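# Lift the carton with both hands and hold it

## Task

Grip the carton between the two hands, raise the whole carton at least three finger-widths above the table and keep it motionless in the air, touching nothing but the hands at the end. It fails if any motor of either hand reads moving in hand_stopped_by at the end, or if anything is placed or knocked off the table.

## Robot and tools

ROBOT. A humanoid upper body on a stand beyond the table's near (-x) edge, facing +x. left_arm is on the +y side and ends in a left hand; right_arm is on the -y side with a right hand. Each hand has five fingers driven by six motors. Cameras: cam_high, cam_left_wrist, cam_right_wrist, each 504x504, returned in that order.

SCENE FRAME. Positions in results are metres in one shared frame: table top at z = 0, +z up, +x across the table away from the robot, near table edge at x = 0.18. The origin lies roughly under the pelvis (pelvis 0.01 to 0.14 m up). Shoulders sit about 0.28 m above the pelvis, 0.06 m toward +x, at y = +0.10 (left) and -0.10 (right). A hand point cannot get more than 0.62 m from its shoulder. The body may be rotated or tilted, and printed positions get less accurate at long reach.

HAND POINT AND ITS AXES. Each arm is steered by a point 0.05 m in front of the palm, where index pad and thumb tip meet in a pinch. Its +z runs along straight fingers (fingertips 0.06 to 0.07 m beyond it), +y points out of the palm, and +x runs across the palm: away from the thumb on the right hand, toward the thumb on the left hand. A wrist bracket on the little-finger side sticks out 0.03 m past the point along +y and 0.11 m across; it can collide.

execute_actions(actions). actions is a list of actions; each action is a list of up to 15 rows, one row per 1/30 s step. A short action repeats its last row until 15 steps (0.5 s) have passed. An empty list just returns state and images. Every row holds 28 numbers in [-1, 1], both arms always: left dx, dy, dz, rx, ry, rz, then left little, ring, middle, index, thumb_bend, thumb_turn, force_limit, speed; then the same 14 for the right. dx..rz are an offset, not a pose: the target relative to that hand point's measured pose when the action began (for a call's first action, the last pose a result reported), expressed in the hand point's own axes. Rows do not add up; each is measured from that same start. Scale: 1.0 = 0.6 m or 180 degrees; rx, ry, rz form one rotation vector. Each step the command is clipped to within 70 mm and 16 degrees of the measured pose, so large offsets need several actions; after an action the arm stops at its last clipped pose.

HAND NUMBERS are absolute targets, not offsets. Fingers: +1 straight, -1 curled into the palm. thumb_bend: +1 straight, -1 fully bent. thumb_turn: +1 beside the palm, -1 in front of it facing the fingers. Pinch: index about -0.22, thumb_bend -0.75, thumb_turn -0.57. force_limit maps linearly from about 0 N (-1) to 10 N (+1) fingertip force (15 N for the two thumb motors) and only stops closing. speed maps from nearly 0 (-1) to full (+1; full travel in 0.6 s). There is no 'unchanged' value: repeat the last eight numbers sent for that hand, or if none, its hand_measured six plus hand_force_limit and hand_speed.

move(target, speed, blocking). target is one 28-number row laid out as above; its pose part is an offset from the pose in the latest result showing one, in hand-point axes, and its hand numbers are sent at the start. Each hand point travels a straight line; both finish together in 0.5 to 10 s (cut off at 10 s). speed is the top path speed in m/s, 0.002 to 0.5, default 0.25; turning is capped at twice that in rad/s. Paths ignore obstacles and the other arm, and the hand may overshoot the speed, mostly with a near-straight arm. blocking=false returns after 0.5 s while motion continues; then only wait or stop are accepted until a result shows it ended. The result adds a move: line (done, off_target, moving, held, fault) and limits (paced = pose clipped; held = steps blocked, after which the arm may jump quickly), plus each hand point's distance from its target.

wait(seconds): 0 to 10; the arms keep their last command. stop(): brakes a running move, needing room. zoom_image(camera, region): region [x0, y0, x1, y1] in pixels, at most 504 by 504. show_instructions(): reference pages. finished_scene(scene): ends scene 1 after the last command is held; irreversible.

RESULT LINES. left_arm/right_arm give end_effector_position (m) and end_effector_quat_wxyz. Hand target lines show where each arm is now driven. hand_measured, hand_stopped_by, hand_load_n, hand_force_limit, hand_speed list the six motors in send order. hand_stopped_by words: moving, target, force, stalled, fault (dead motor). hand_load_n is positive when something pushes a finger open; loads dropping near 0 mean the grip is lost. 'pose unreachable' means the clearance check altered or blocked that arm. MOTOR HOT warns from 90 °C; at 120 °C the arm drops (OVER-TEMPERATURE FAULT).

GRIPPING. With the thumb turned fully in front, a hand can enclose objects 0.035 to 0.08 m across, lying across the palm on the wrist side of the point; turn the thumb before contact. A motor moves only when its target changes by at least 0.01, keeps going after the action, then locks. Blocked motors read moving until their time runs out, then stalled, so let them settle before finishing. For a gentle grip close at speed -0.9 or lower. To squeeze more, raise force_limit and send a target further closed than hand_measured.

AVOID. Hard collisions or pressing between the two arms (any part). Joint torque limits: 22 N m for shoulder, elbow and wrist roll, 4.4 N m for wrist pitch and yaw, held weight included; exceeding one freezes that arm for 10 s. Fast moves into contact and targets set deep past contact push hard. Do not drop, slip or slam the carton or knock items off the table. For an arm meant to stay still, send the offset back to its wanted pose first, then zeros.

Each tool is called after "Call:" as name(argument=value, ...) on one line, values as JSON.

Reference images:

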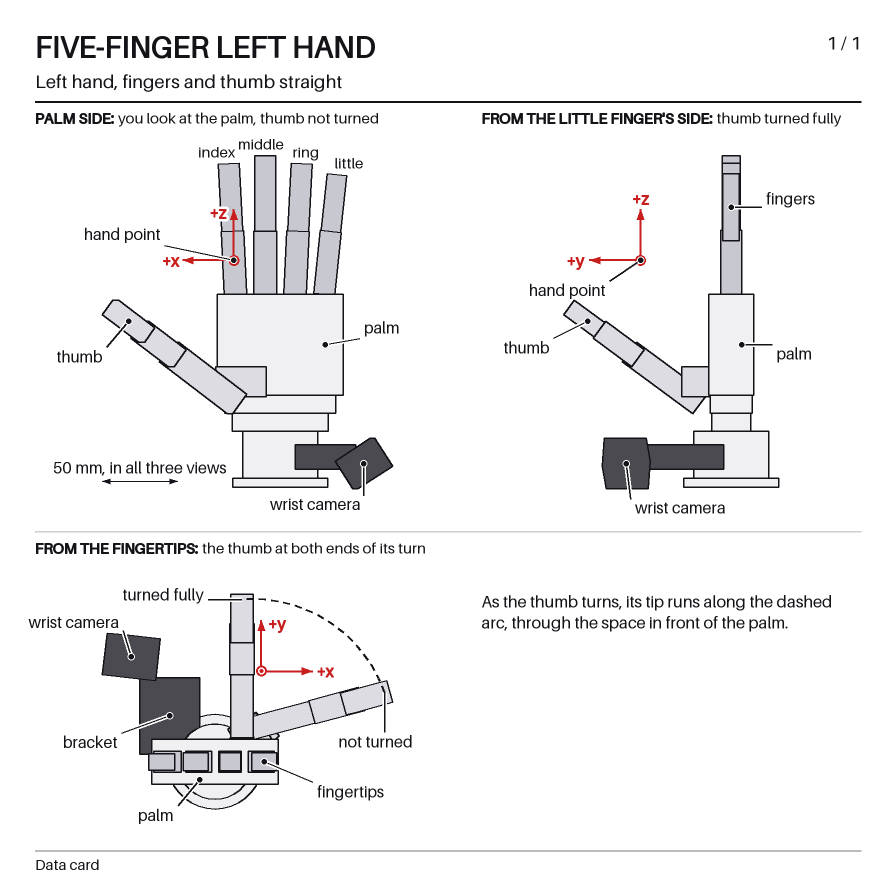

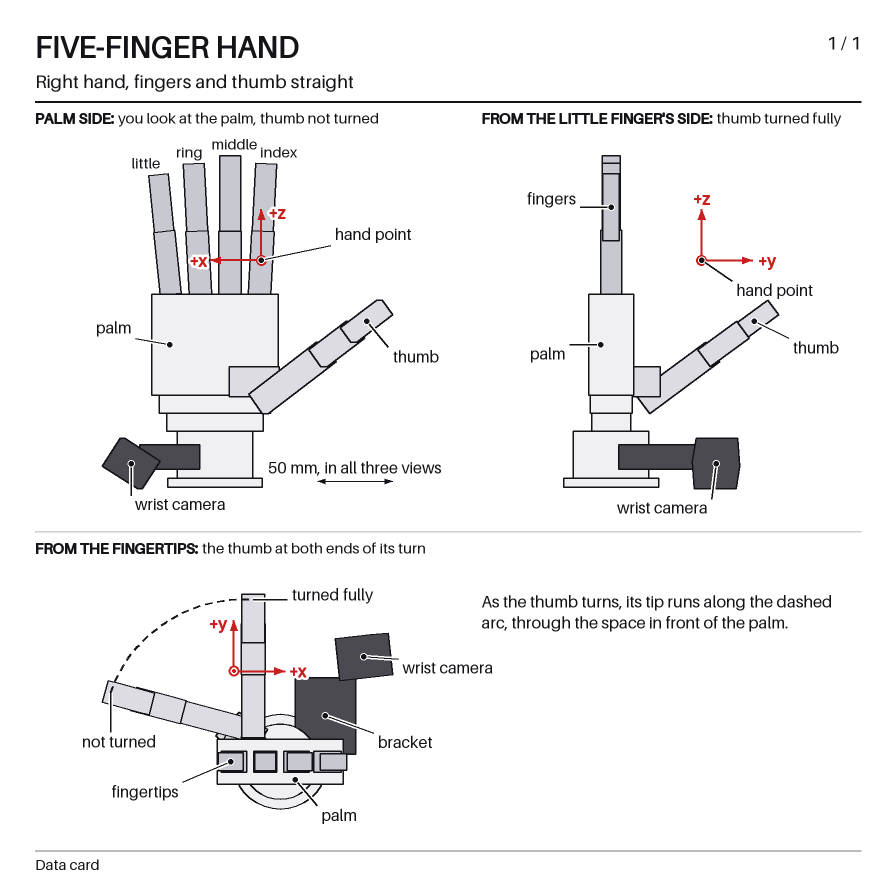

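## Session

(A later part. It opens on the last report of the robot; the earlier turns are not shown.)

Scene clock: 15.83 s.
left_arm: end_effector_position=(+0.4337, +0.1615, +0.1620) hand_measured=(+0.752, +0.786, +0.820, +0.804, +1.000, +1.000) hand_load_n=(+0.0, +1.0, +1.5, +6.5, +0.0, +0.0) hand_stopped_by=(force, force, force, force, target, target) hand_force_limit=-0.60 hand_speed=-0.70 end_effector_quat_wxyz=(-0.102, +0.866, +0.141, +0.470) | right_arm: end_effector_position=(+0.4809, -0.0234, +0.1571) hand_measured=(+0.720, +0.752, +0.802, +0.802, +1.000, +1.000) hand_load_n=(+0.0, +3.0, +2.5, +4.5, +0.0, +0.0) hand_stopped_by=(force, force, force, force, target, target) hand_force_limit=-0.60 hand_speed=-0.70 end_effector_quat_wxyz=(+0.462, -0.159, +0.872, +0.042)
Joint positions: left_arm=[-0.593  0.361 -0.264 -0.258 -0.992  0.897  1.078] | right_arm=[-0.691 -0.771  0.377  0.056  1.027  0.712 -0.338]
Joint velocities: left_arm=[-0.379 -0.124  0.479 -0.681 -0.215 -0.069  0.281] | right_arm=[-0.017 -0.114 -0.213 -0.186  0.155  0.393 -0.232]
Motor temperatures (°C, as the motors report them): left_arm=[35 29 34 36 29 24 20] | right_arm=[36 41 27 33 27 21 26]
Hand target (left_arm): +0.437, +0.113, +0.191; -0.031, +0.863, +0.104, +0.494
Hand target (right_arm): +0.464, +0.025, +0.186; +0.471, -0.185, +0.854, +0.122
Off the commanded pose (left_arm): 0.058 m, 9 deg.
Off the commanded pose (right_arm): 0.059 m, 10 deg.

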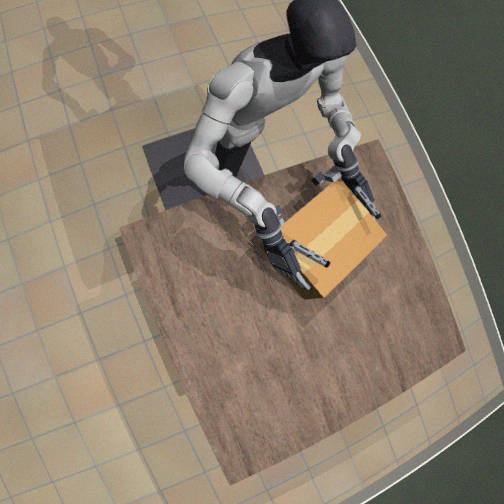

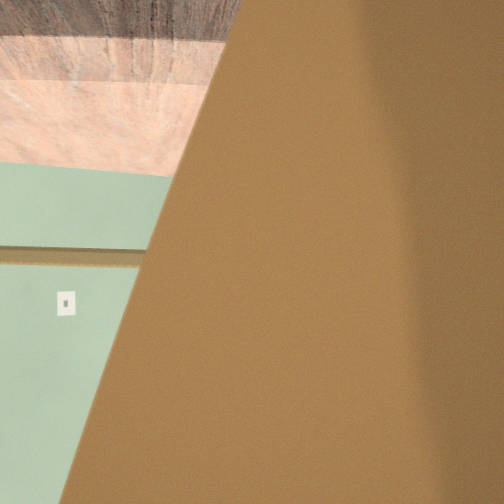

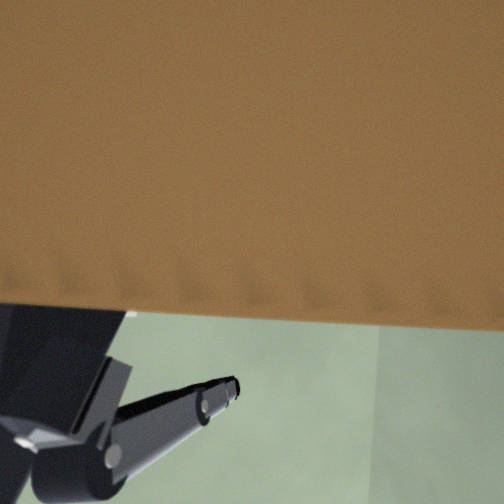

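Call:
execute_actions(actions=[])

Call:
zoom_image(camera="cam_high", region=[220, 120, 420, 320])

Scene clock: 15.97 s.
left_arm: end_effector_position=(+0.4460, +0.1585, +0.2046) hand_measured=(+0.754, +0.786, +0.820, +0.802, +1.000, +1.000) hand_load_n=(+7.0, +4.5, +0.0, +0.0, +0.0, +0.0) hand_stopped_by=(force, force, force, force, target, target) hand_force_limit=-0.60 hand_speed=-0.70 end_effector_quat_wxyz=(-0.088, +0.840, +0.148, +0.514) | right_arm: end_effector_position=(+0.4824, -0.0300, +0.1589) hand_measured=(+0.720, +0.752, +0.802, +0.804, +1.000, +1.000) hand_load_n=(+0.0, +1.0, +2.5, +8.0, +0.0, +0.0) hand_stopped_by=(force, force, force, force, target, target) hand_force_limit=-0.60 hand_speed=-0.70 end_effector_quat_wxyz=(+0.459, -0.155, +0.874, +0.032)
Joint positions: left_arm=[-0.658  0.355 -0.238 -0.3   -1.001  0.897  1.093] | right_arm=[-0.693 -0.784  0.362  0.047  1.036  0.738 -0.354]
Joint velocities: left_arm=[-0.048 -0.037  0.021 -0.06  -0.002  0.     0.001] | right_arm=[-0.006 -0.026 -0.038  0.005  0.002  0.028 -0.047]
Motor temperatures (°C, as the motors report them): left_arm=[35 29 34 36 29 24 20] | right_arm=[36 41 27 33 27 21 26]
Hand target (left_arm): +0.437, +0.113, +0.191; -0.031, +0.863, +0.104, +0.494
Hand target (right_arm): +0.464, +0.025, +0.186; +0.471, -0.185, +0.854, +0.122
Off the commanded pose (left_arm): 0.048 m, 9 deg.
Off the commanded pose (right_arm): 0.065 m, 11 deg.

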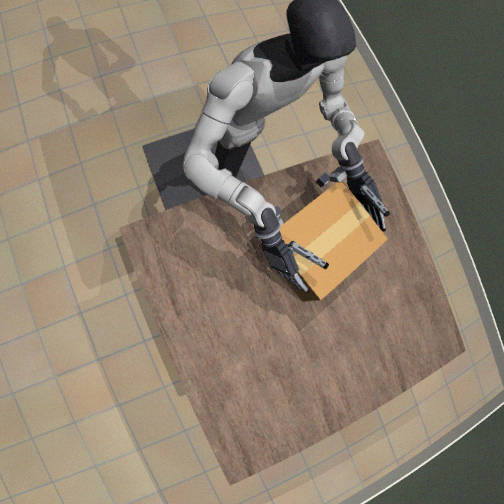

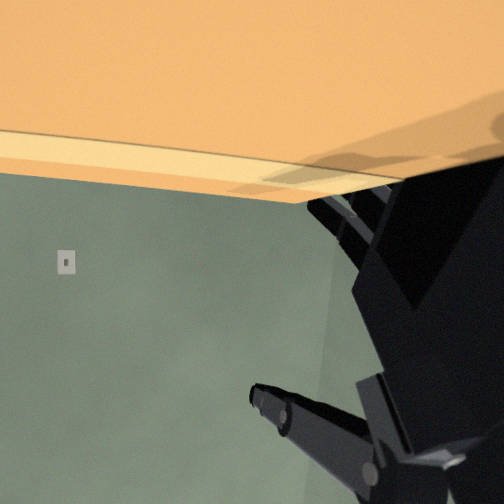

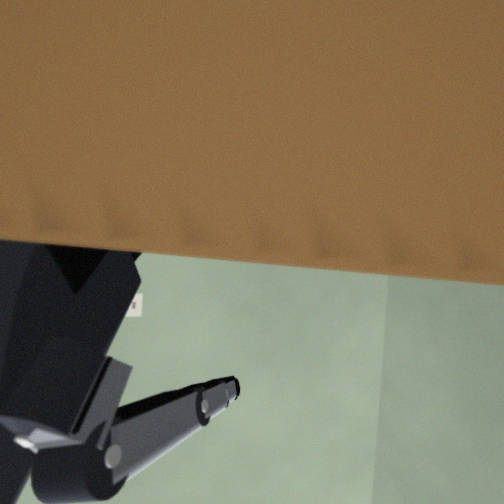

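Region (220, 120, 420, 320) of cam_high's 504x504 image, scaled by 2.520, with more detail than that image has.

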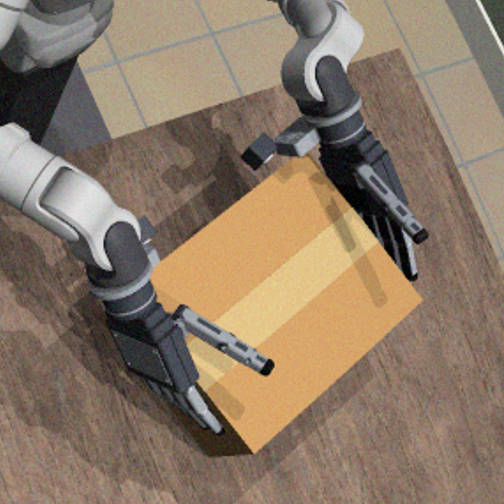

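Call:
move(target=[-0.09,-0.0667,0.0412,0,-0.1716,0.002,1,1,1,1,1,1,-0.6,0,-0.0025,-0.0555,0.052,-0.0276,0.1253,0.0112,1,1,1,1,1,1,-0.6,0], speed=0.2)

Call:
zoom_image(camera="cam_high", region=[220, 120, 420, 320])

Scene clock: 18.87 s.
left_arm: end_effector_position=(+0.4302, +0.1943, +0.1468) hand_measured=(+1.000, +1.000, +1.000, +1.000, +1.000, +1.000) hand_load_n=(+0.0, +0.0, +0.0, +0.0, +0.0, +0.0) hand_stopped_by=(target, target, target, target, target, target) hand_force_limit=-0.60 hand_speed=0.00 end_effector_quat_wxyz=(-0.042, +0.946, +0.172, +0.272) | right_arm: end_effector_position=(+0.5163, -0.0469, +0.1436) hand_measured=(+1.000, +1.000, +1.000, +1.000, +1.000, +1.000) hand_load_n=(+0.0, +0.0, +0.0, +0.0, +0.0, +0.0) hand_stopped_by=(target, target, target, target, target, target) hand_force_limit=-0.60 hand_speed=0.00 end_effector_quat_wxyz=(+0.271, -0.160, +0.947, +0.057)
Joint positions: left_arm=[-0.918  0.369  0.135  0.192 -1.608  1.378  1.462] | right_arm=[-1.372 -0.659  0.685  1.081  0.84   0.95   0.313]
Joint velocities: left_arm=[ 0.    -0.005 -0.015  0.     0.017  0.     0.   ] | right_arm=[-0.028  0.015  0.035  0.06  -0.008 -0.024  0.044]
Motor temperatures (°C, as the motors report them): left_arm=[36 29 34 36 29 23 21] | right_arm=[37 41 27 33 27 21 26]
Hand target (left_arm): +0.430, +0.194, +0.147; -0.041, +0.946, +0.172, +0.271
Hand target (right_arm): +0.517, -0.047, +0.144; +0.272, -0.163, +0.947, +0.056
Off the commanded pose (left_arm): 0.002 m, 1 deg.
Off the commanded pose (right_arm): 0.008 m, 1 deg.
move: off_target (right_arm)

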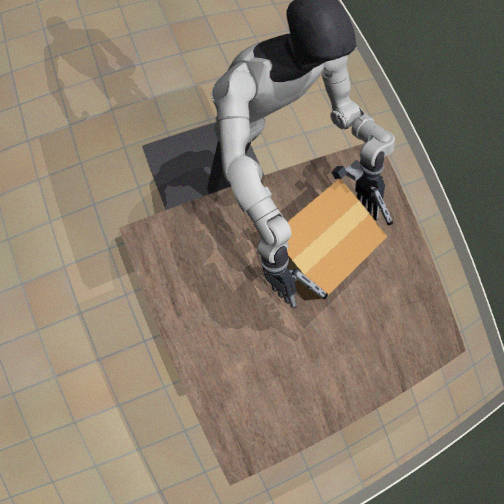

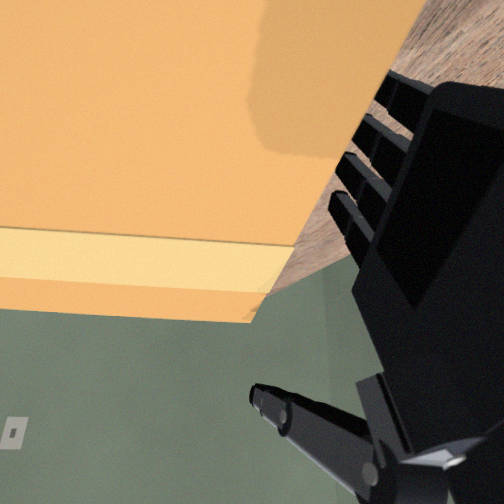

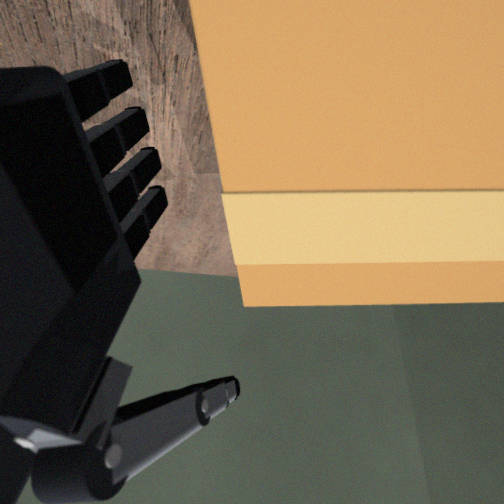

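Region (220, 120, 420, 320) of cam_high's 504x504 image, scaled by 2.520, with more detail than that image has.

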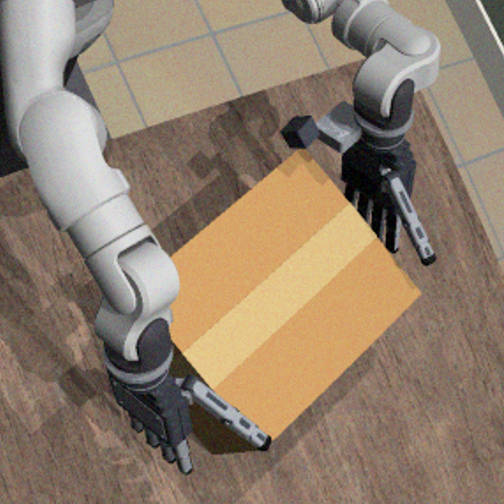

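Call:
move(target=[-0.009,0.09,0.014,-0.01,0,0.006,1,1,1,1,1,1,-0.6,0,0.028,0.103,-0.002,-0.005,0,0,1,1,1,1,1,1,-0.6,0], speed=0.06)

Call:
zoom_image(camera="cam_high", region=[220, 120, 420, 320])

Scene clock: 22.20 s.
left_arm: end_effector_position=(+0.4460, +0.1643, +0.1327) hand_measured=(+1.000, +1.000, +1.000, +1.000, +1.000, +1.000) hand_load_n=(+0.0, +0.0, +0.0, +0.0, +0.0, +0.0) hand_stopped_by=(target, target, target, target, target, target) hand_force_limit=-0.60 hand_speed=0.00 end_effector_quat_wxyz=(-0.056, +0.945, +0.173, +0.270) | right_arm: end_effector_position=(+0.4896, -0.0145, +0.1373) hand_measured=(+1.000, +1.000, +1.000, +1.000, +1.000, +1.000) hand_load_n=(+0.0, +0.0, +0.0, +0.0, +0.0, +0.0) hand_stopped_by=(target, target, target, target, target, target) hand_force_limit=-0.60 hand_speed=0.00 end_effector_quat_wxyz=(+0.277, -0.154, +0.948, +0.037)
Joint positions: left_arm=[-0.959  0.269  0.022  0.261 -1.417  1.249  1.371] | right_arm=[-1.143 -0.652  0.413  0.566  1.076  1.177 -0.247]
Joint velocities: left_arm=[-0.002 -0.014  0.008  0.014  0.032  0.    -0.012] | right_arm=[ 0.003  0.    -0.032  0.003  0.009  0.015 -0.011]
Motor temperatures (°C, as the motors report them): left_arm=[37 29 34 36 29 23 21] | right_arm=[39 41 27 33 27 21 26]
Hand target (left_arm): +0.447, +0.144, +0.135; -0.030, +0.949, +0.160, +0.271
Hand target (right_arm): +0.480, +0.003, +0.136; +0.268, -0.167, +0.947, +0.061
Off the commanded pose (left_arm): 0.022 m, 3 deg.
Off the commanded pose (right_arm): 0.022 m, 3 deg.
move: off_target (left_arm, right_arm)

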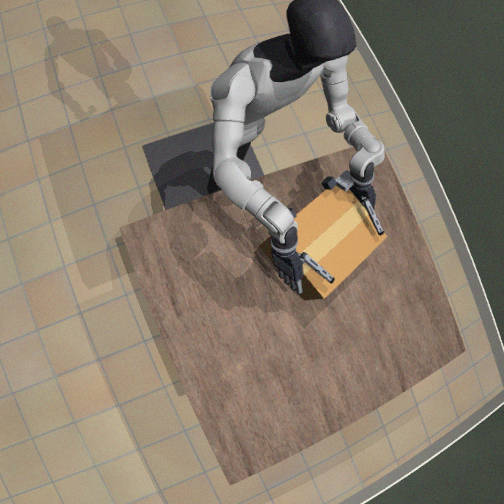

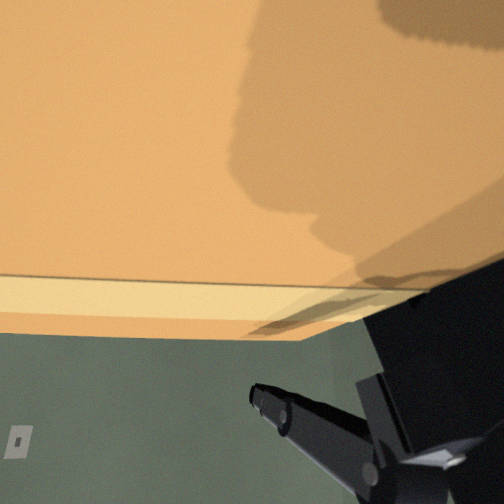

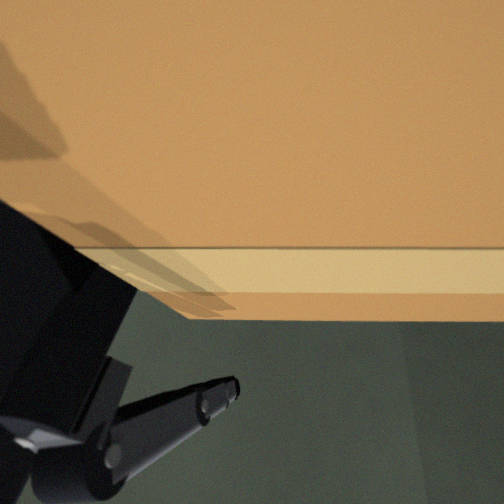

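Region (220, 120, 420, 320) of cam_high's 504x504 image, scaled by 2.520, with more detail than that image has.

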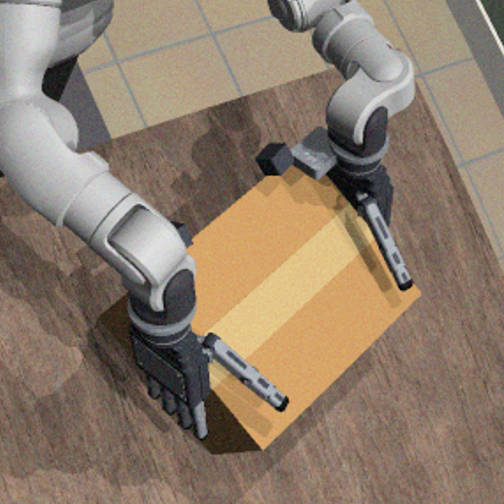

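Call:
execute_actions(actions=[[[-0.008,0.038,-0.011,-0.022,-0.002,0.005,1,1,1,1,1,1,-0.6,0,0.007,0.039,-0.002,-0.022,0.002,-0.004,1,1,1,1,1,1,-0.6,0],[-0.009,0.044,-0.012,-0.026,-0.002,0.005,1,1,1,1,1,1,-0.6,0,0.008,0.045,-0.003,-0.026,0.002,-0.005,1,1,1,1,1,1,-0.6,0],[-0.011,0.05,-0.014,-0.029,-0.002,0.006,1,1,1,1,1,1,-0.6,0,0.009,0.051,-0.003,-0.029,0.002,-0.006,1,1,1,1,1,1,-0.6,0],[-0.012,0.056,-0.015,-0.033,-0.001,0.007,1,1,1,1,1,1,-0.6,0,0.01,0.057,-0.003,-0.033,0.001,-0.006,1,1,1,1,1,1,-0.6,0],[-0.013,0.061,-0.017,-0.037,-0.001,0.008,1,1,1,1,1,1,-0.6,0,0.011,0.062,-0.004,-0.037,0.001,-0.007,1,1,1,1,1,1,-0.6,0],[-0.014,0.067,-0.019,-0.04,-0.001,0.008,1,1,1,1,1,1,-0.6,0,0.013,0.068,-0.004,-0.04,0.001,-0.008,1,1,1,1,1,1,-0.6,0],[-0.015,0.073,-0.02,-0.044,0,0.009,1,1,1,1,1,1,-0.6,0,0.014,0.074,-0.004,-0.044,0,-0.008,1,1,1,1,1,1,-0.6,0],[-0.017,0.079,-0.022,-0.048,0,0.01,1,1,1,1,1,1,-0.6,0,0.015,0.08,-0.005,-0.048,0,-0.009,1,1,1,1,1,1,-0.6,0],[-0.018,0.085,-0.023,-0.051,0,0.01,1,1,1,1,1,1,-0.6,0,0.016,0.086,-0.005,-0.051,0,-0.01,1,1,1,1,1,1,-0.6,0],[-0.019,0.09,-0.025,-0.055,0,0.011,1,1,1,1,1,1,-0.6,0,0.017,0.092,-0.005,-0.055,0,-0.01,1,1,1,1,1,1,-0.6,0],[-0.019,0.09,-0.025,-0.055,0,0.011,1,1,1,1,1,1,-0.6,0,0.017,0.092,-0.005,-0.055,0,-0.01,1,1,1,1,1,1,-0.6,0],[-0.019,0.09,-0.025,-0.055,0,0.011,1,1,1,1,1,1,-0.6,0,0.017,0.092,-0.005,-0.055,0,-0.01,1,1,1,1,1,1,-0.6,0],[-0.019,0.09,-0.025,-0.055,0,0.011,0.6,0.6,0.6,0.6,1,1,-0.75,-0.75,0.017,0.092,-0.005,-0.055,0,-0.01,0.6,0.6,0.6,0.6,1,1,-0.75,-0.75]]])

Call:
wait(seconds=0.5)

Scene clock: 23.57 s.
left_arm: end_effector_position=(+0.4468, +0.1639, +0.1342) hand_measured=(+1.000, +1.000, +1.000, +1.000, +1.000, +1.000) hand_load_n=(+0.0, +0.0, +0.0, +0.0, +0.0, +0.0) hand_stopped_by=(moving, moving, moving, moving, target, target) hand_force_limit=-0.75 hand_speed=-0.75 end_effector_quat_wxyz=(-0.053, +0.942, +0.172, +0.282) | right_arm: end_effector_position=(+0.4894, -0.0143, +0.1382) hand_measured=(+1.000, +1.000, +1.000, +1.000, +1.000, +1.000) hand_load_n=(+0.0, +0.0, +0.0, +0.0, +0.0, +0.0) hand_stopped_by=(moving, moving, moving, moving, target, target) hand_force_limit=-0.75 hand_speed=-0.75 end_effector_quat_wxyz=(+0.288, -0.158, +0.943, +0.047)
Joint positions: left_arm=[-0.938  0.267  0.023  0.226 -1.384  1.245  1.335] | right_arm=[-1.111 -0.663  0.403  0.535  1.056  1.15  -0.21 ]
Joint velocities: left_arm=[ 0.    -0.015  0.006 -0.006  0.02   0.016 -0.014] | right_arm=[ 0.023  0.005 -0.011 -0.014 -0.041  0.     0.032]
Motor temperatures (°C, as the motors report them): left_arm=[37 29 34 36 29 23 21] | right_arm=[40 41 27 33 27 21 26]
Hand target (left_arm): +0.445, +0.109, +0.140; +0.021, +0.950, +0.133, +0.281
Hand target (right_arm): +0.462, +0.032, +0.135; +0.262, -0.192, +0.939, +0.113
Off the commanded pose (left_arm): 0.057 m, 10 deg.
Off the commanded pose (right_arm): 0.056 m, 9 deg.

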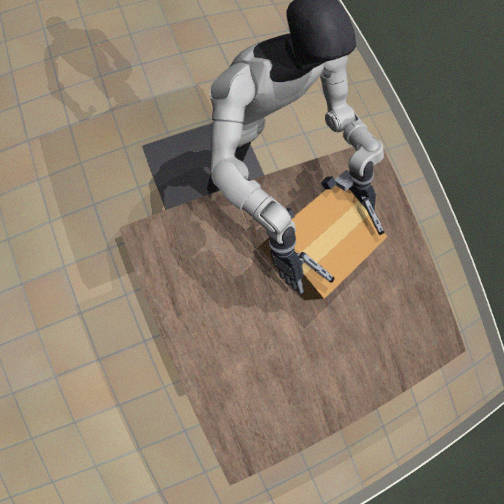

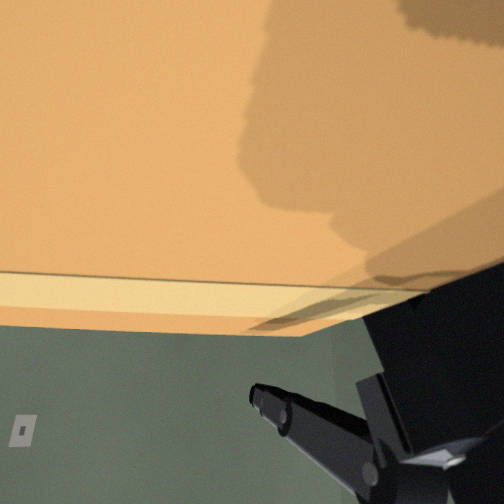

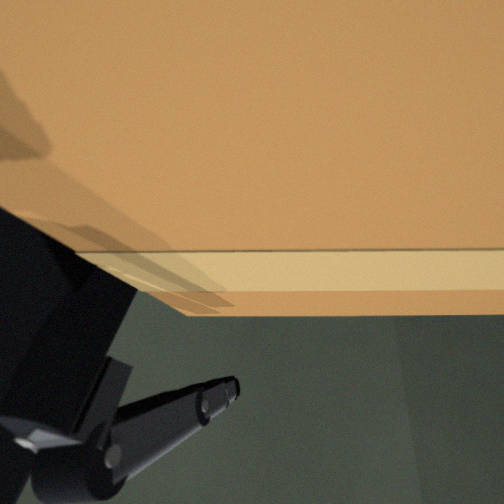

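Scene clock: 24.07 s.
left_arm: end_effector_position=(+0.4468, +0.1643, +0.1335) hand_measured=(+0.794, +0.822, +0.822, +0.808, +1.000, +1.000) hand_load_n=(+1.5, +1.5, +1.5, +2.0, +0.0, +0.0) hand_stopped_by=(force, force, force, force, target, target) hand_force_limit=-0.75 hand_speed=-0.75 end_effector_quat_wxyz=(-0.056, +0.942, +0.172, +0.282) | right_arm: end_effector_position=(+0.4896, -0.0146, +0.1373) hand_measured=(+0.792, +0.822, +0.836, +0.836, +1.000, +1.000) hand_load_n=(+0.0, +2.0, +1.5, +2.0, +0.0, +0.0) hand_stopped_by=(moving, force, force, force, target, target) hand_force_limit=-0.75 hand_speed=-0.75 end_effector_quat_wxyz=(+0.289, -0.160, +0.943, +0.044)
Joint positions: left_arm=[-0.938  0.263  0.023  0.226 -1.373  1.246  1.336] | right_arm=[-1.109 -0.661  0.402  0.532  1.047  1.15  -0.211]
Joint velocities: left_arm=[ 0.    -0.009 -0.018 -0.005  0.     0.     0.   ] | right_arm=[ 0.     0.006 -0.011 -0.012 -0.029  0.     0.   ]
Motor temperatures (°C, as the motors report them): left_arm=[38 29 34 36 29 23 21] | right_arm=[40 41 27 33 27 21 26]
Hand target (left_arm): +0.445, +0.109, +0.140; +0.021, +0.950, +0.133, +0.281
Hand target (right_arm): +0.462, +0.032, +0.135; +0.262, -0.192, +0.939, +0.113
Off the commanded pose (left_arm): 0.057 m, 10 deg.
Off the commanded pose (right_arm): 0.056 m, 9 deg.
wait: 0.50 s; no rest

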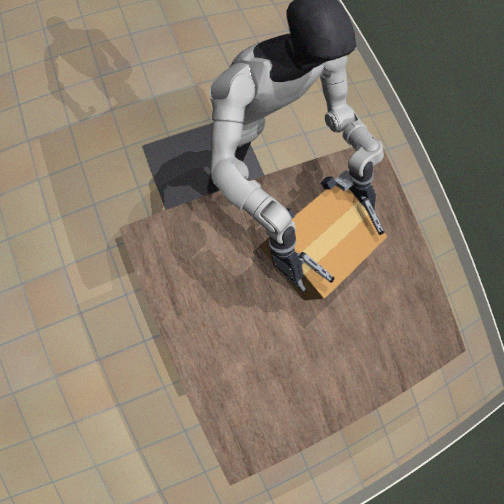

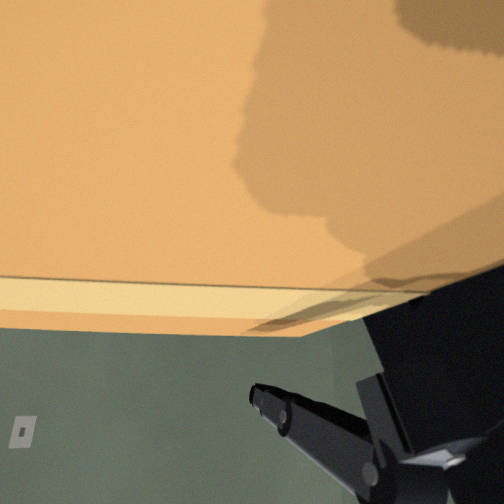

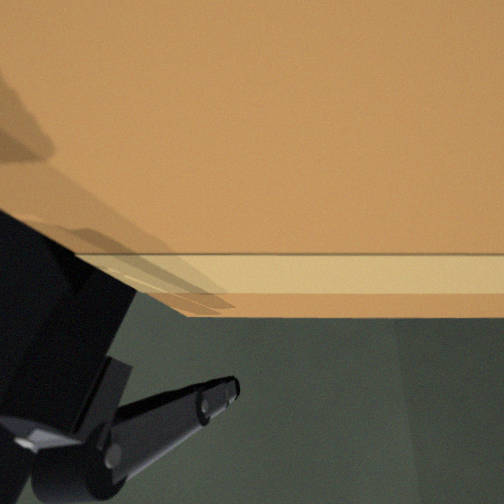

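Call:
execute_actions(actions=[[[-0.021,0.09,-0.029,-0.054,-0.009,0.011,0.6,0.6,0.6,0.6,1,1,-0.75,-0.75,0.016,0.092,-0.009,-0.051,0.009,-0.006,0.6,0.6,0.6,0.6,1,1,-0.75,-0.75],[-0.02,0.092,-0.031,-0.054,-0.008,0.011,0.6,0.6,0.6,0.6,1,1,-0.75,-0.75,0.0145,0.094,-0.0115,-0.051,0.008,-0.006,0.6,0.6,0.6,0.6,1,1,-0.75,-0.75],[-0.0185,0.094,-0.033,-0.054,-0.007,0.011,0.6,0.6,0.6,0.6,1,1,-0.75,-0.75,0.013,0.096,-0.014,-0.051,0.007,-0.006,0.6,0.6,0.6,0.6,1,1,-0.75,-0.75],[-0.017,0.095,-0.035,-0.054,-0.007,0.011,0.6,0.6,0.6,0.6,1,1,-0.75,-0.75,0.011,0.097,-0.0165,-0.051,0.007,-0.006,0.6,0.6,0.6,0.6,1,1,-0.75,-0.75],[-0.016,0.095,-0.037,-0.054,-0.006,0.011,0.6,0.6,0.6,0.6,1,1,-0.75,-0.75,0.0095,0.097,-0.019,-0.051,0.006,-0.006,0.6,0.6,0.6,0.6,1,1,-0.75,-0.75],[-0.0145,0.095,-0.039,-0.054,-0.005,0.011,0.6,0.6,0.6,0.6,1,1,-0.75,-0.75,0.008,0.097,-0.0215,-0.051,0.005,-0.006,0.6,0.6,0.6,0.6,1,1,-0.75,-0.75],[-0.013,0.095,-0.041,-0.054,-0.005,0.011,0.6,0.6,0.6,0.6,1,1,-0.75,-0.75,0.006,0.097,-0.024,-0.051,0.005,-0.006,0.6,0.6,0.6,0.6,1,1,-0.75,-0.75],[-0.012,0.095,-0.043,-0.054,-0.004,0.011,0.6,0.6,0.6,0.6,1,1,-0.75,-0.75,0.0045,0.097,-0.0265,-0.051,0.004,-0.006,0.6,0.6,0.6,0.6,1,1,-0.75,-0.75],[-0.0105,0.095,-0.045,-0.054,-0.003,0.011,0.6,0.6,0.6,0.6,1,1,-0.75,-0.75,0.003,0.097,-0.029,-0.051,0.003,-0.006,0.6,0.6,0.6,0.6,1,1,-0.75,-0.75],[-0.009,0.095,-0.047,-0.054,-0.003,0.011,0.6,0.6,0.6,0.6,1,1,-0.75,-0.75,0.001,0.097,-0.0315,-0.051,0.003,-0.006,0.6,0.6,0.6,0.6,1,1,-0.75,-0.75],[-0.008,0.095,-0.049,-0.054,-0.002,0.011,0.6,0.6,0.6,0.6,1,1,-0.75,-0.75,-0.0005,0.097,-0.034,-0.051,0.002,-0.006,0.6,0.6,0.6,0.6,1,1,-0.75,-0.75],[-0.007,0.095,-0.051,-0.054,-0.001,0.011,0.6,0.6,0.6,0.6,1,1,-0.75,-0.75,-0.002,0.097,-0.0365,-0.051,0.001,-0.006,0.6,0.6,0.6,0.6,1,1,-0.75,-0.75],[-0.0055,0.095,-0.053,-0.054,-0.001,0.011,0.6,0.6,0.6,0.6,1,1,-0.75,-0.75,-0.004,0.097,-0.039,-0.051,0.001,-0.006,0.6,0.6,0.6,0.6,1,1,-0.75,-0.75],[-0.004,0.095,-0.0555,-0.054,0,0.011,0.6,0.6,0.6,0.6,1,1,-0.75,-0.75,-0.0065,0.097,-0.043,-0.051,0,-0.006,0.6,0.6,0.6,0.6,1,1,-0.75,-0.75]]])

Call:
wait(seconds=0.3)

Scene clock: 25.40 s.
left_arm: end_effector_position=(+0.4393, +0.1562, +0.1311) hand_measured=(+0.794, +0.822, +0.822, +0.808, +1.000, +1.000) hand_load_n=(+0.0, +0.0, +0.0, +0.5, +0.0, +0.0) hand_stopped_by=(force, force, force, force, target, target) hand_force_limit=-0.75 hand_speed=-0.75 end_effector_quat_wxyz=(-0.055, +0.948, +0.165, +0.268) | right_arm: end_effector_position=(+0.4787, -0.0244, +0.1368) hand_measured=(+0.780, +0.822, +0.836, +0.836, +1.000, +1.000) hand_load_n=(+0.0, +0.0, +0.0, +0.0, +0.0, +0.0) hand_stopped_by=(force, force, force, force, target, target) hand_force_limit=-0.75 hand_speed=-0.75 end_effector_quat_wxyz=(+0.272, -0.156, +0.949, +0.030)
Joint positions: left_arm=[-0.935  0.209  0.077  0.212 -1.4    1.308  1.422] | right_arm=[-1.071 -0.663  0.31   0.452  1.06   1.268 -0.292]
Joint velocities: left_arm=[ 0.018 -0.106  0.153 -0.057 -0.089  0.155  0.228] | right_arm=[ 0.069  0.003 -0.247 -0.207  0.025  0.345 -0.182]
Motor temperatures (°C, as the motors report them): left_arm=[38 29 34 36 29 23 22] | right_arm=[40 41 27 33 27 21 27]
Hand target (left_arm): +0.445, +0.105, +0.158; +0.019, +0.947, +0.130, +0.292
Hand target (right_arm): +0.459, +0.033, +0.160; +0.275, -0.196, +0.934, +0.115
Off the commanded pose (left_arm): 0.060 m, 10 deg.
Off the commanded pose (right_arm): 0.068 m, 11 deg.

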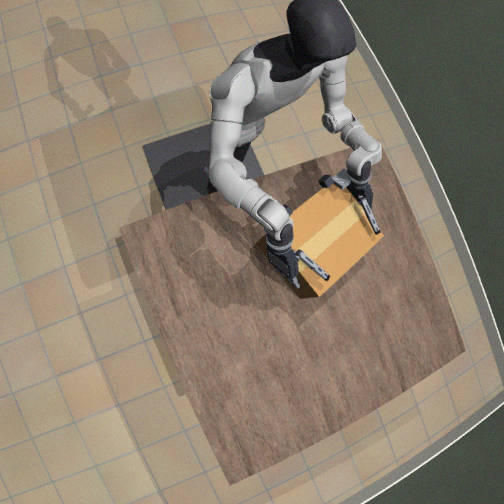

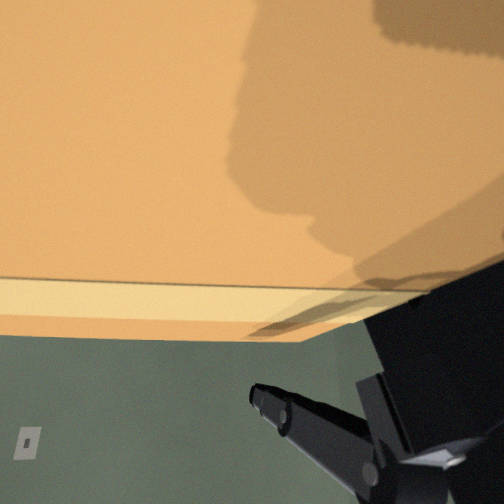

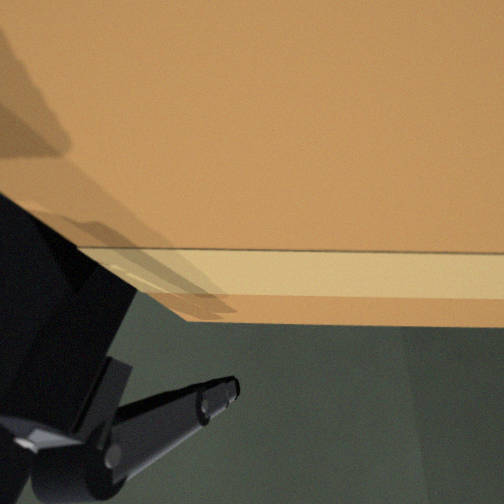

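Scene clock: 25.70 s.
left_arm: end_effector_position=(+0.4445, +0.1573, +0.1437) hand_measured=(+0.794, +0.822, +0.822, +0.808, +1.000, +1.000) hand_load_n=(+2.0, +2.5, +2.0, +2.5, +0.0, +0.0) hand_stopped_by=(force, force, force, force, target, target) hand_force_limit=-0.75 hand_speed=-0.75 end_effector_quat_wxyz=(-0.053, +0.942, +0.172, +0.282) | right_arm: end_effector_position=(+0.4820, -0.0226, +0.1485) hand_measured=(+0.780, +0.822, +0.836, +0.836, +1.000, +1.000) hand_load_n=(+3.5, +1.5, +1.0, +1.0, +0.0, +0.0) hand_stopped_by=(force, force, force, force, target, target) hand_force_limit=-0.75 hand_speed=-0.75 end_effector_quat_wxyz=(+0.283, -0.156, +0.946, +0.033)
Joint positions: left_arm=[-0.953  0.204  0.093  0.195 -1.408  1.307  1.441] | right_arm=[-1.081 -0.67   0.286  0.429  1.066  1.282 -0.302]
Joint velocities: left_arm=[-0.008  0.008  0.017 -0.002 -0.018  0.     0.   ] | right_arm=[0.002 0.02  0.002 0.002 0.    0.    0.   ]
Motor temperatures (°C, as the motors report them): left_arm=[38 29 34 36 29 23 22] | right_arm=[40 41 27 33 27 21 27]
Hand target (left_arm): +0.445, +0.105, +0.158; +0.019, +0.947, +0.130, +0.292
Hand target (right_arm): +0.459, +0.033, +0.160; +0.275, -0.196, +0.934, +0.115
Off the commanded pose (left_arm): 0.056 m, 10 deg.
Off the commanded pose (right_arm): 0.065 m, 10 deg.
wait: 0.30 s; no rest

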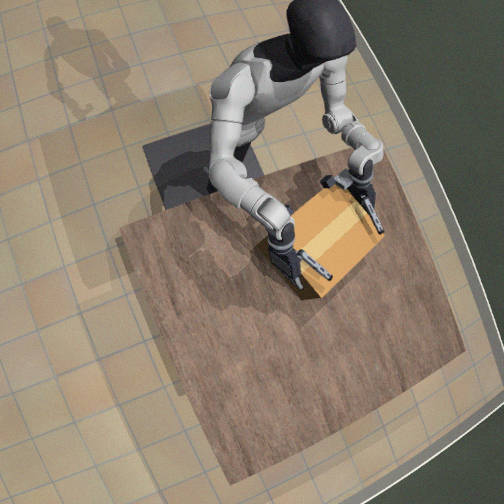

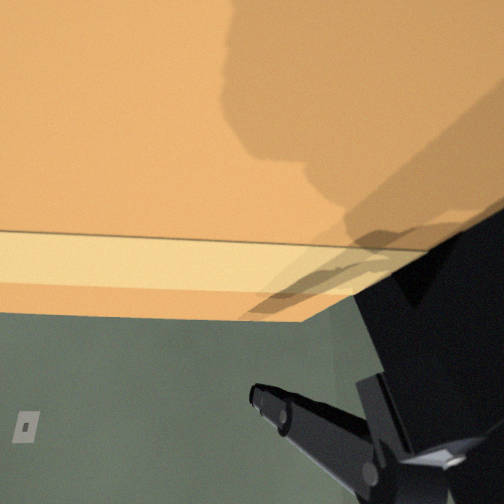

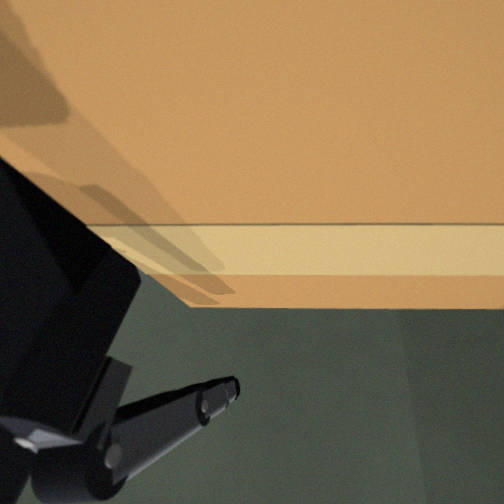

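Call:
execute_actions(actions=[[[-0.015,0.078,-0.03,-0.052,0,0.014,0.6,0.6,0.6,0.6,1,1,-0.75,-0.75,0.004,0.092,-0.02,-0.05,0,-0.003,0.6,0.6,0.6,0.6,1,1,-0.75,-0.75],[-0.017,0.078,-0.027,-0.052,0,0.018,0.6,0.6,0.6,0.6,1,1,-0.75,-0.75,0.01,0.086,-0.02,-0.046,0,0.001,0.6,0.6,0.6,0.6,1,1,-0.75,-0.75],[-0.019,0.079,-0.025,-0.053,0,0.022,0.6,0.6,0.6,0.6,1,1,-0.75,-0.75,0.016,0.08,-0.021,-0.042,0,0.005,0.6,0.6,0.6,0.6,1,1,-0.75,-0.75],[-0.02,0.081,-0.025,-0.055,0,0.026,0.6,0.6,0.6,0.6,1,1,-0.75,-0.75,0.021,0.076,-0.023,-0.038,0,0.009,0.6,0.6,0.6,0.6,1,1,-0.75,-0.75],[-0.021,0.083,-0.025,-0.057,0,0.03,0.6,0.6,0.6,0.6,1,1,-0.75,-0.75,0.026,0.072,-0.026,-0.034,0,0.013,0.6,0.6,0.6,0.6,1,1,-0.75,-0.75],[-0.023,0.086,-0.026,-0.059,0,0.034,0.6,0.6,0.6,0.6,1,1,-0.75,-0.75,0.031,0.069,-0.029,-0.031,0,0.017,0.6,0.6,0.6,0.6,1,1,-0.75,-0.75],[-0.024,0.088,-0.027,-0.061,0,0.037,0.6,0.6,0.6,0.6,1,1,-0.75,-0.75,0.036,0.066,-0.032,-0.028,0,0.021,0.6,0.6,0.6,0.6,1,1,-0.75,-0.75],[-0.026,0.091,-0.028,-0.063,0,0.041,0.6,0.6,0.6,0.6,1,1,-0.75,-0.75,0.041,0.063,-0.035,-0.025,0,0.025,0.6,0.6,0.6,0.6,1,1,-0.75,-0.75],[-0.027,0.093,-0.028,-0.065,0,0.044,0.6,0.6,0.6,0.6,1,1,-0.75,-0.75,0.046,0.06,-0.037,-0.022,0,0.029,0.6,0.6,0.6,0.6,1,1,-0.75,-0.75]]])

Scene clock: 28.40 s.
left_arm: end_effector_position=(+0.4434, +0.1416, +0.1432) hand_measured=(+0.794, +0.822, +0.822, +0.808, +1.000, +1.000) hand_load_n=(+1.0, +1.0, +1.5, +1.5, +0.0, +0.0) hand_stopped_by=(force, force, force, force, target, target) hand_force_limit=-0.75 hand_speed=-0.75 end_effector_quat_wxyz=(-0.040, +0.949, +0.110, +0.292) | right_arm: end_effector_position=(+0.4571, -0.0455, +0.1459) hand_measured=(+0.780, +0.822, +0.836, +0.836, +1.000, +1.000) hand_load_n=(+0.0, +0.5, +2.0, +3.5, +0.0, +0.0) hand_stopped_by=(force, force, force, force, target, target) hand_force_limit=-0.75 hand_speed=-0.75 end_effector_quat_wxyz=(+0.289, -0.103, +0.952, +0.015)
Joint positions: left_arm=[-0.964  0.24   0.047  0.197 -1.359  1.376  1.291] | right_arm=[-0.85  -0.598 -0.027  0.142  1.27   1.447 -0.725]
Joint velocities: left_arm=[-0.018  0.015  0.005  0.025  0.071  0.028 -0.128] | right_arm=[ 0.219  0.371 -0.523 -0.29   0.264  0.217 -0.874]
Motor temperatures (°C, as the motors report them): left_arm=[41 29 34 37 30 23 24] | right_arm=[43 41 28 34 28 21 30]
Hand target (left_arm): +0.440, +0.098, +0.150; +0.024, +0.953, +0.077, +0.292
Hand target (right_arm): +0.439, -0.005, +0.152; +0.280, -0.130, +0.948, +0.078
Off the commanded pose (left_arm): 0.045 m, 8 deg.
Off the commanded pose (right_arm): 0.050 m, 8 deg.

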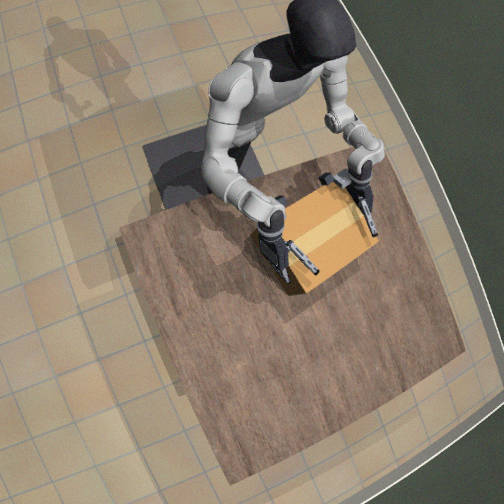

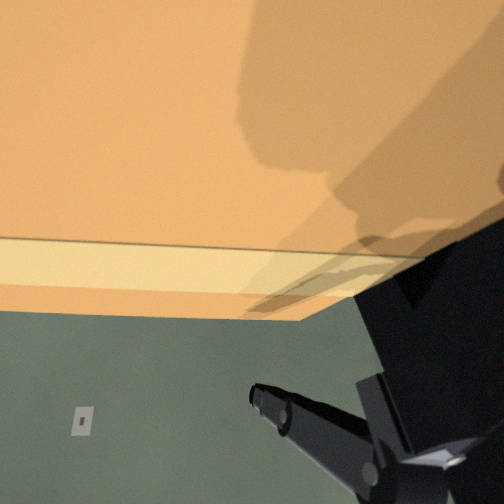

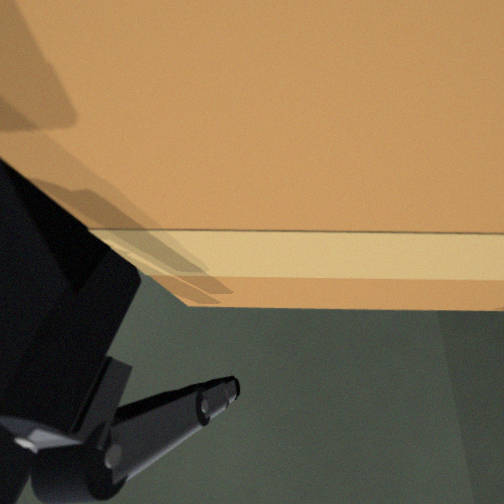

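Call:
execute_actions(actions=[])

Scene clock: 28.50 s.
left_arm: end_effector_position=(+0.4435, +0.1412, +0.1433) hand_measured=(+0.794, +0.822, +0.822, +0.808, +1.000, +1.000) hand_load_n=(+1.0, +0.5, +1.0, +1.0, +0.0, +0.0) hand_stopped_by=(force, force, force, force, target, target) hand_force_limit=-0.75 hand_speed=-0.75 end_effector_quat_wxyz=(-0.039, +0.949, +0.108, +0.293) | right_arm: end_effector_position=(+0.4563, -0.0466, +0.1458) hand_measured=(+0.780, +0.822, +0.836, +0.836, +1.000, +1.000) hand_load_n=(+0.0, +0.0, +1.0, +1.5, +0.0, +0.0) hand_stopped_by=(force, force, force, force, target, target) hand_force_limit=-0.75 hand_speed=-0.75 end_effector_quat_wxyz=(+0.290, -0.096, +0.952, +0.011)
Joint positions: left_arm=[-0.965  0.241  0.047  0.198 -1.355  1.378  1.284] | right_arm=[-0.839 -0.576 -0.057  0.127  1.285  1.46  -0.774]
Joint velocities: left_arm=[ 0.006 -0.005  0.     0.012  0.     0.009 -0.024] | right_arm=[ 0.031  0.066 -0.083 -0.046  0.063  0.051 -0.15 ]
Motor temperatures (°C, as the motors report them): left_arm=[41 29 34 37 30 23 24] | right_arm=[43 41 28 34 28 21 30]
Hand target (left_arm): +0.440, +0.098, +0.150; +0.024, +0.953, +0.077, +0.292
Hand target (right_arm): +0.439, -0.005, +0.152; +0.280, -0.130, +0.948, +0.078
Off the commanded pose (left_arm): 0.044 m, 8 deg.
Off the commanded pose (right_arm): 0.051 m, 8 deg.

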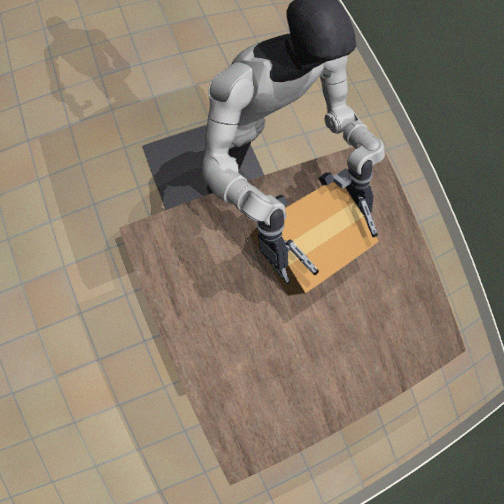

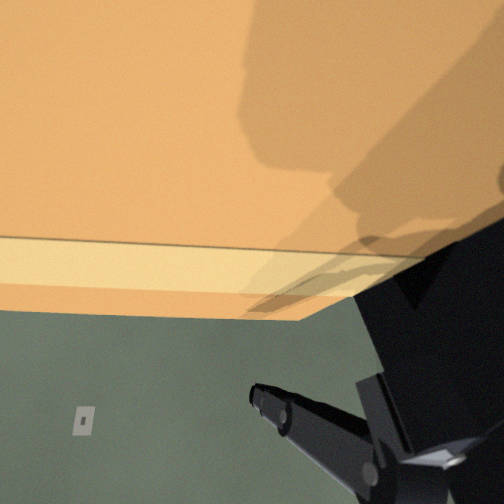

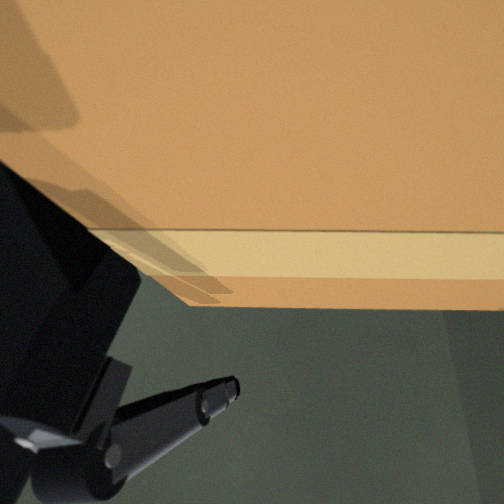

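Call:
move(target=[-0.032,-0.0205,-0.034,-0.005,0.0868,0,1,1,1,1,1,1,-0.75,0,0.035,-0.021,-0.029,-0.014,-0.0907,0.001,1,1,1,1,1,1,-0.75,0], speed=0.15)

Call:
zoom_image(camera="cam_high", region=[220, 120, 420, 320])

Scene clock: 30.60 s.
left_arm: end_effector_position=(+0.4138, +0.1479, +0.1491) hand_measured=(+1.000, +1.000, +1.000, +1.000, +1.000, +1.000) hand_load_n=(+0.0, +0.0, +0.0, +0.0, +0.0, +0.0) hand_stopped_by=(target, target, target, target, target, target) hand_force_limit=-0.75 hand_speed=0.00 end_effector_quat_wxyz=(-0.050, +0.902, +0.092, +0.420) | right_arm: end_effector_position=(+0.4333, -0.0671, +0.1489) hand_measured=(+1.000, +1.000, +1.000, +1.000, +1.000, +1.000) hand_load_n=(+0.0, +0.0, +0.0, +0.0, +0.0, +0.0) hand_stopped_by=(target, target, target, target, target, target) hand_force_limit=-0.75 hand_speed=0.00 end_effector_quat_wxyz=(+0.418, -0.093, +0.903, +0.042)
Joint positions: left_arm=[-0.579  0.369 -0.126 -0.307 -1.131  1.14   1.014] | right_arm=[-0.372 -0.686 -0.027 -0.274  1.064  1.024 -0.439]
Joint velocities: left_arm=[ 0.    -0.005 -0.008  0.002  0.    -0.005 -0.002] | right_arm=[ 0.005 -0.012 -0.003 -0.003  0.    -0.006  0.   ]
Motor temperatures (°C, as the motors report them): left_arm=[41 29 34 37 30 23 24] | right_arm=[43 41 28 34 28 21 29]
Hand target (left_arm): +0.414, +0.148, +0.150; -0.052, +0.901, +0.091, +0.421
Hand target (right_arm): +0.434, -0.067, +0.149; +0.419, -0.095, +0.902, +0.040
Off the commanded pose (left_arm): 0.001 m, 1 deg.
Off the commanded pose (right_arm): 0.003 m, 1 deg.
move: done

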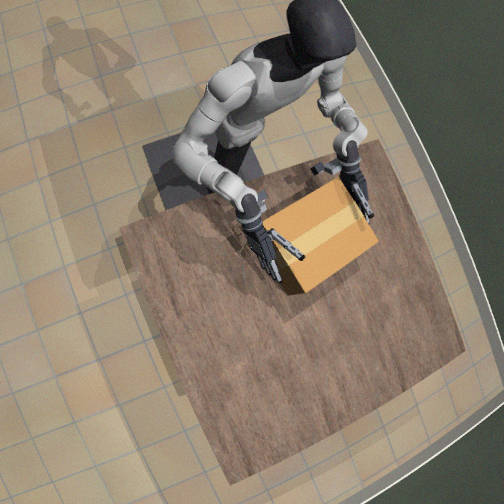

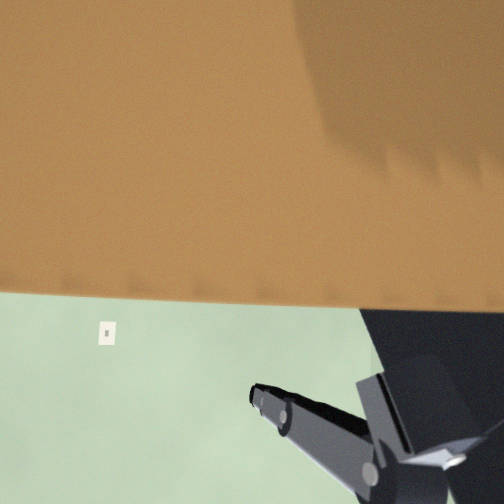

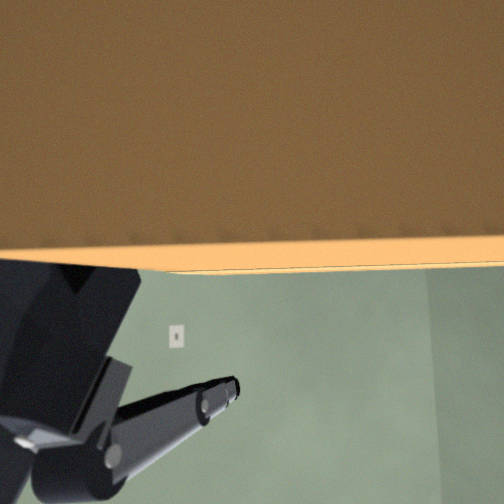

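Region (220, 120, 420, 320) of cam_high's 504x504 image, scaled by 2.520, with more detail than that image has.

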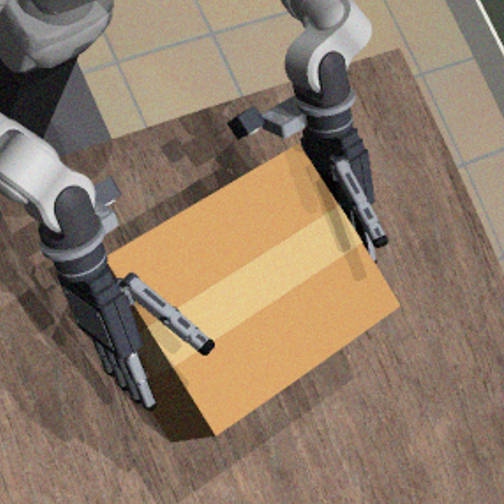

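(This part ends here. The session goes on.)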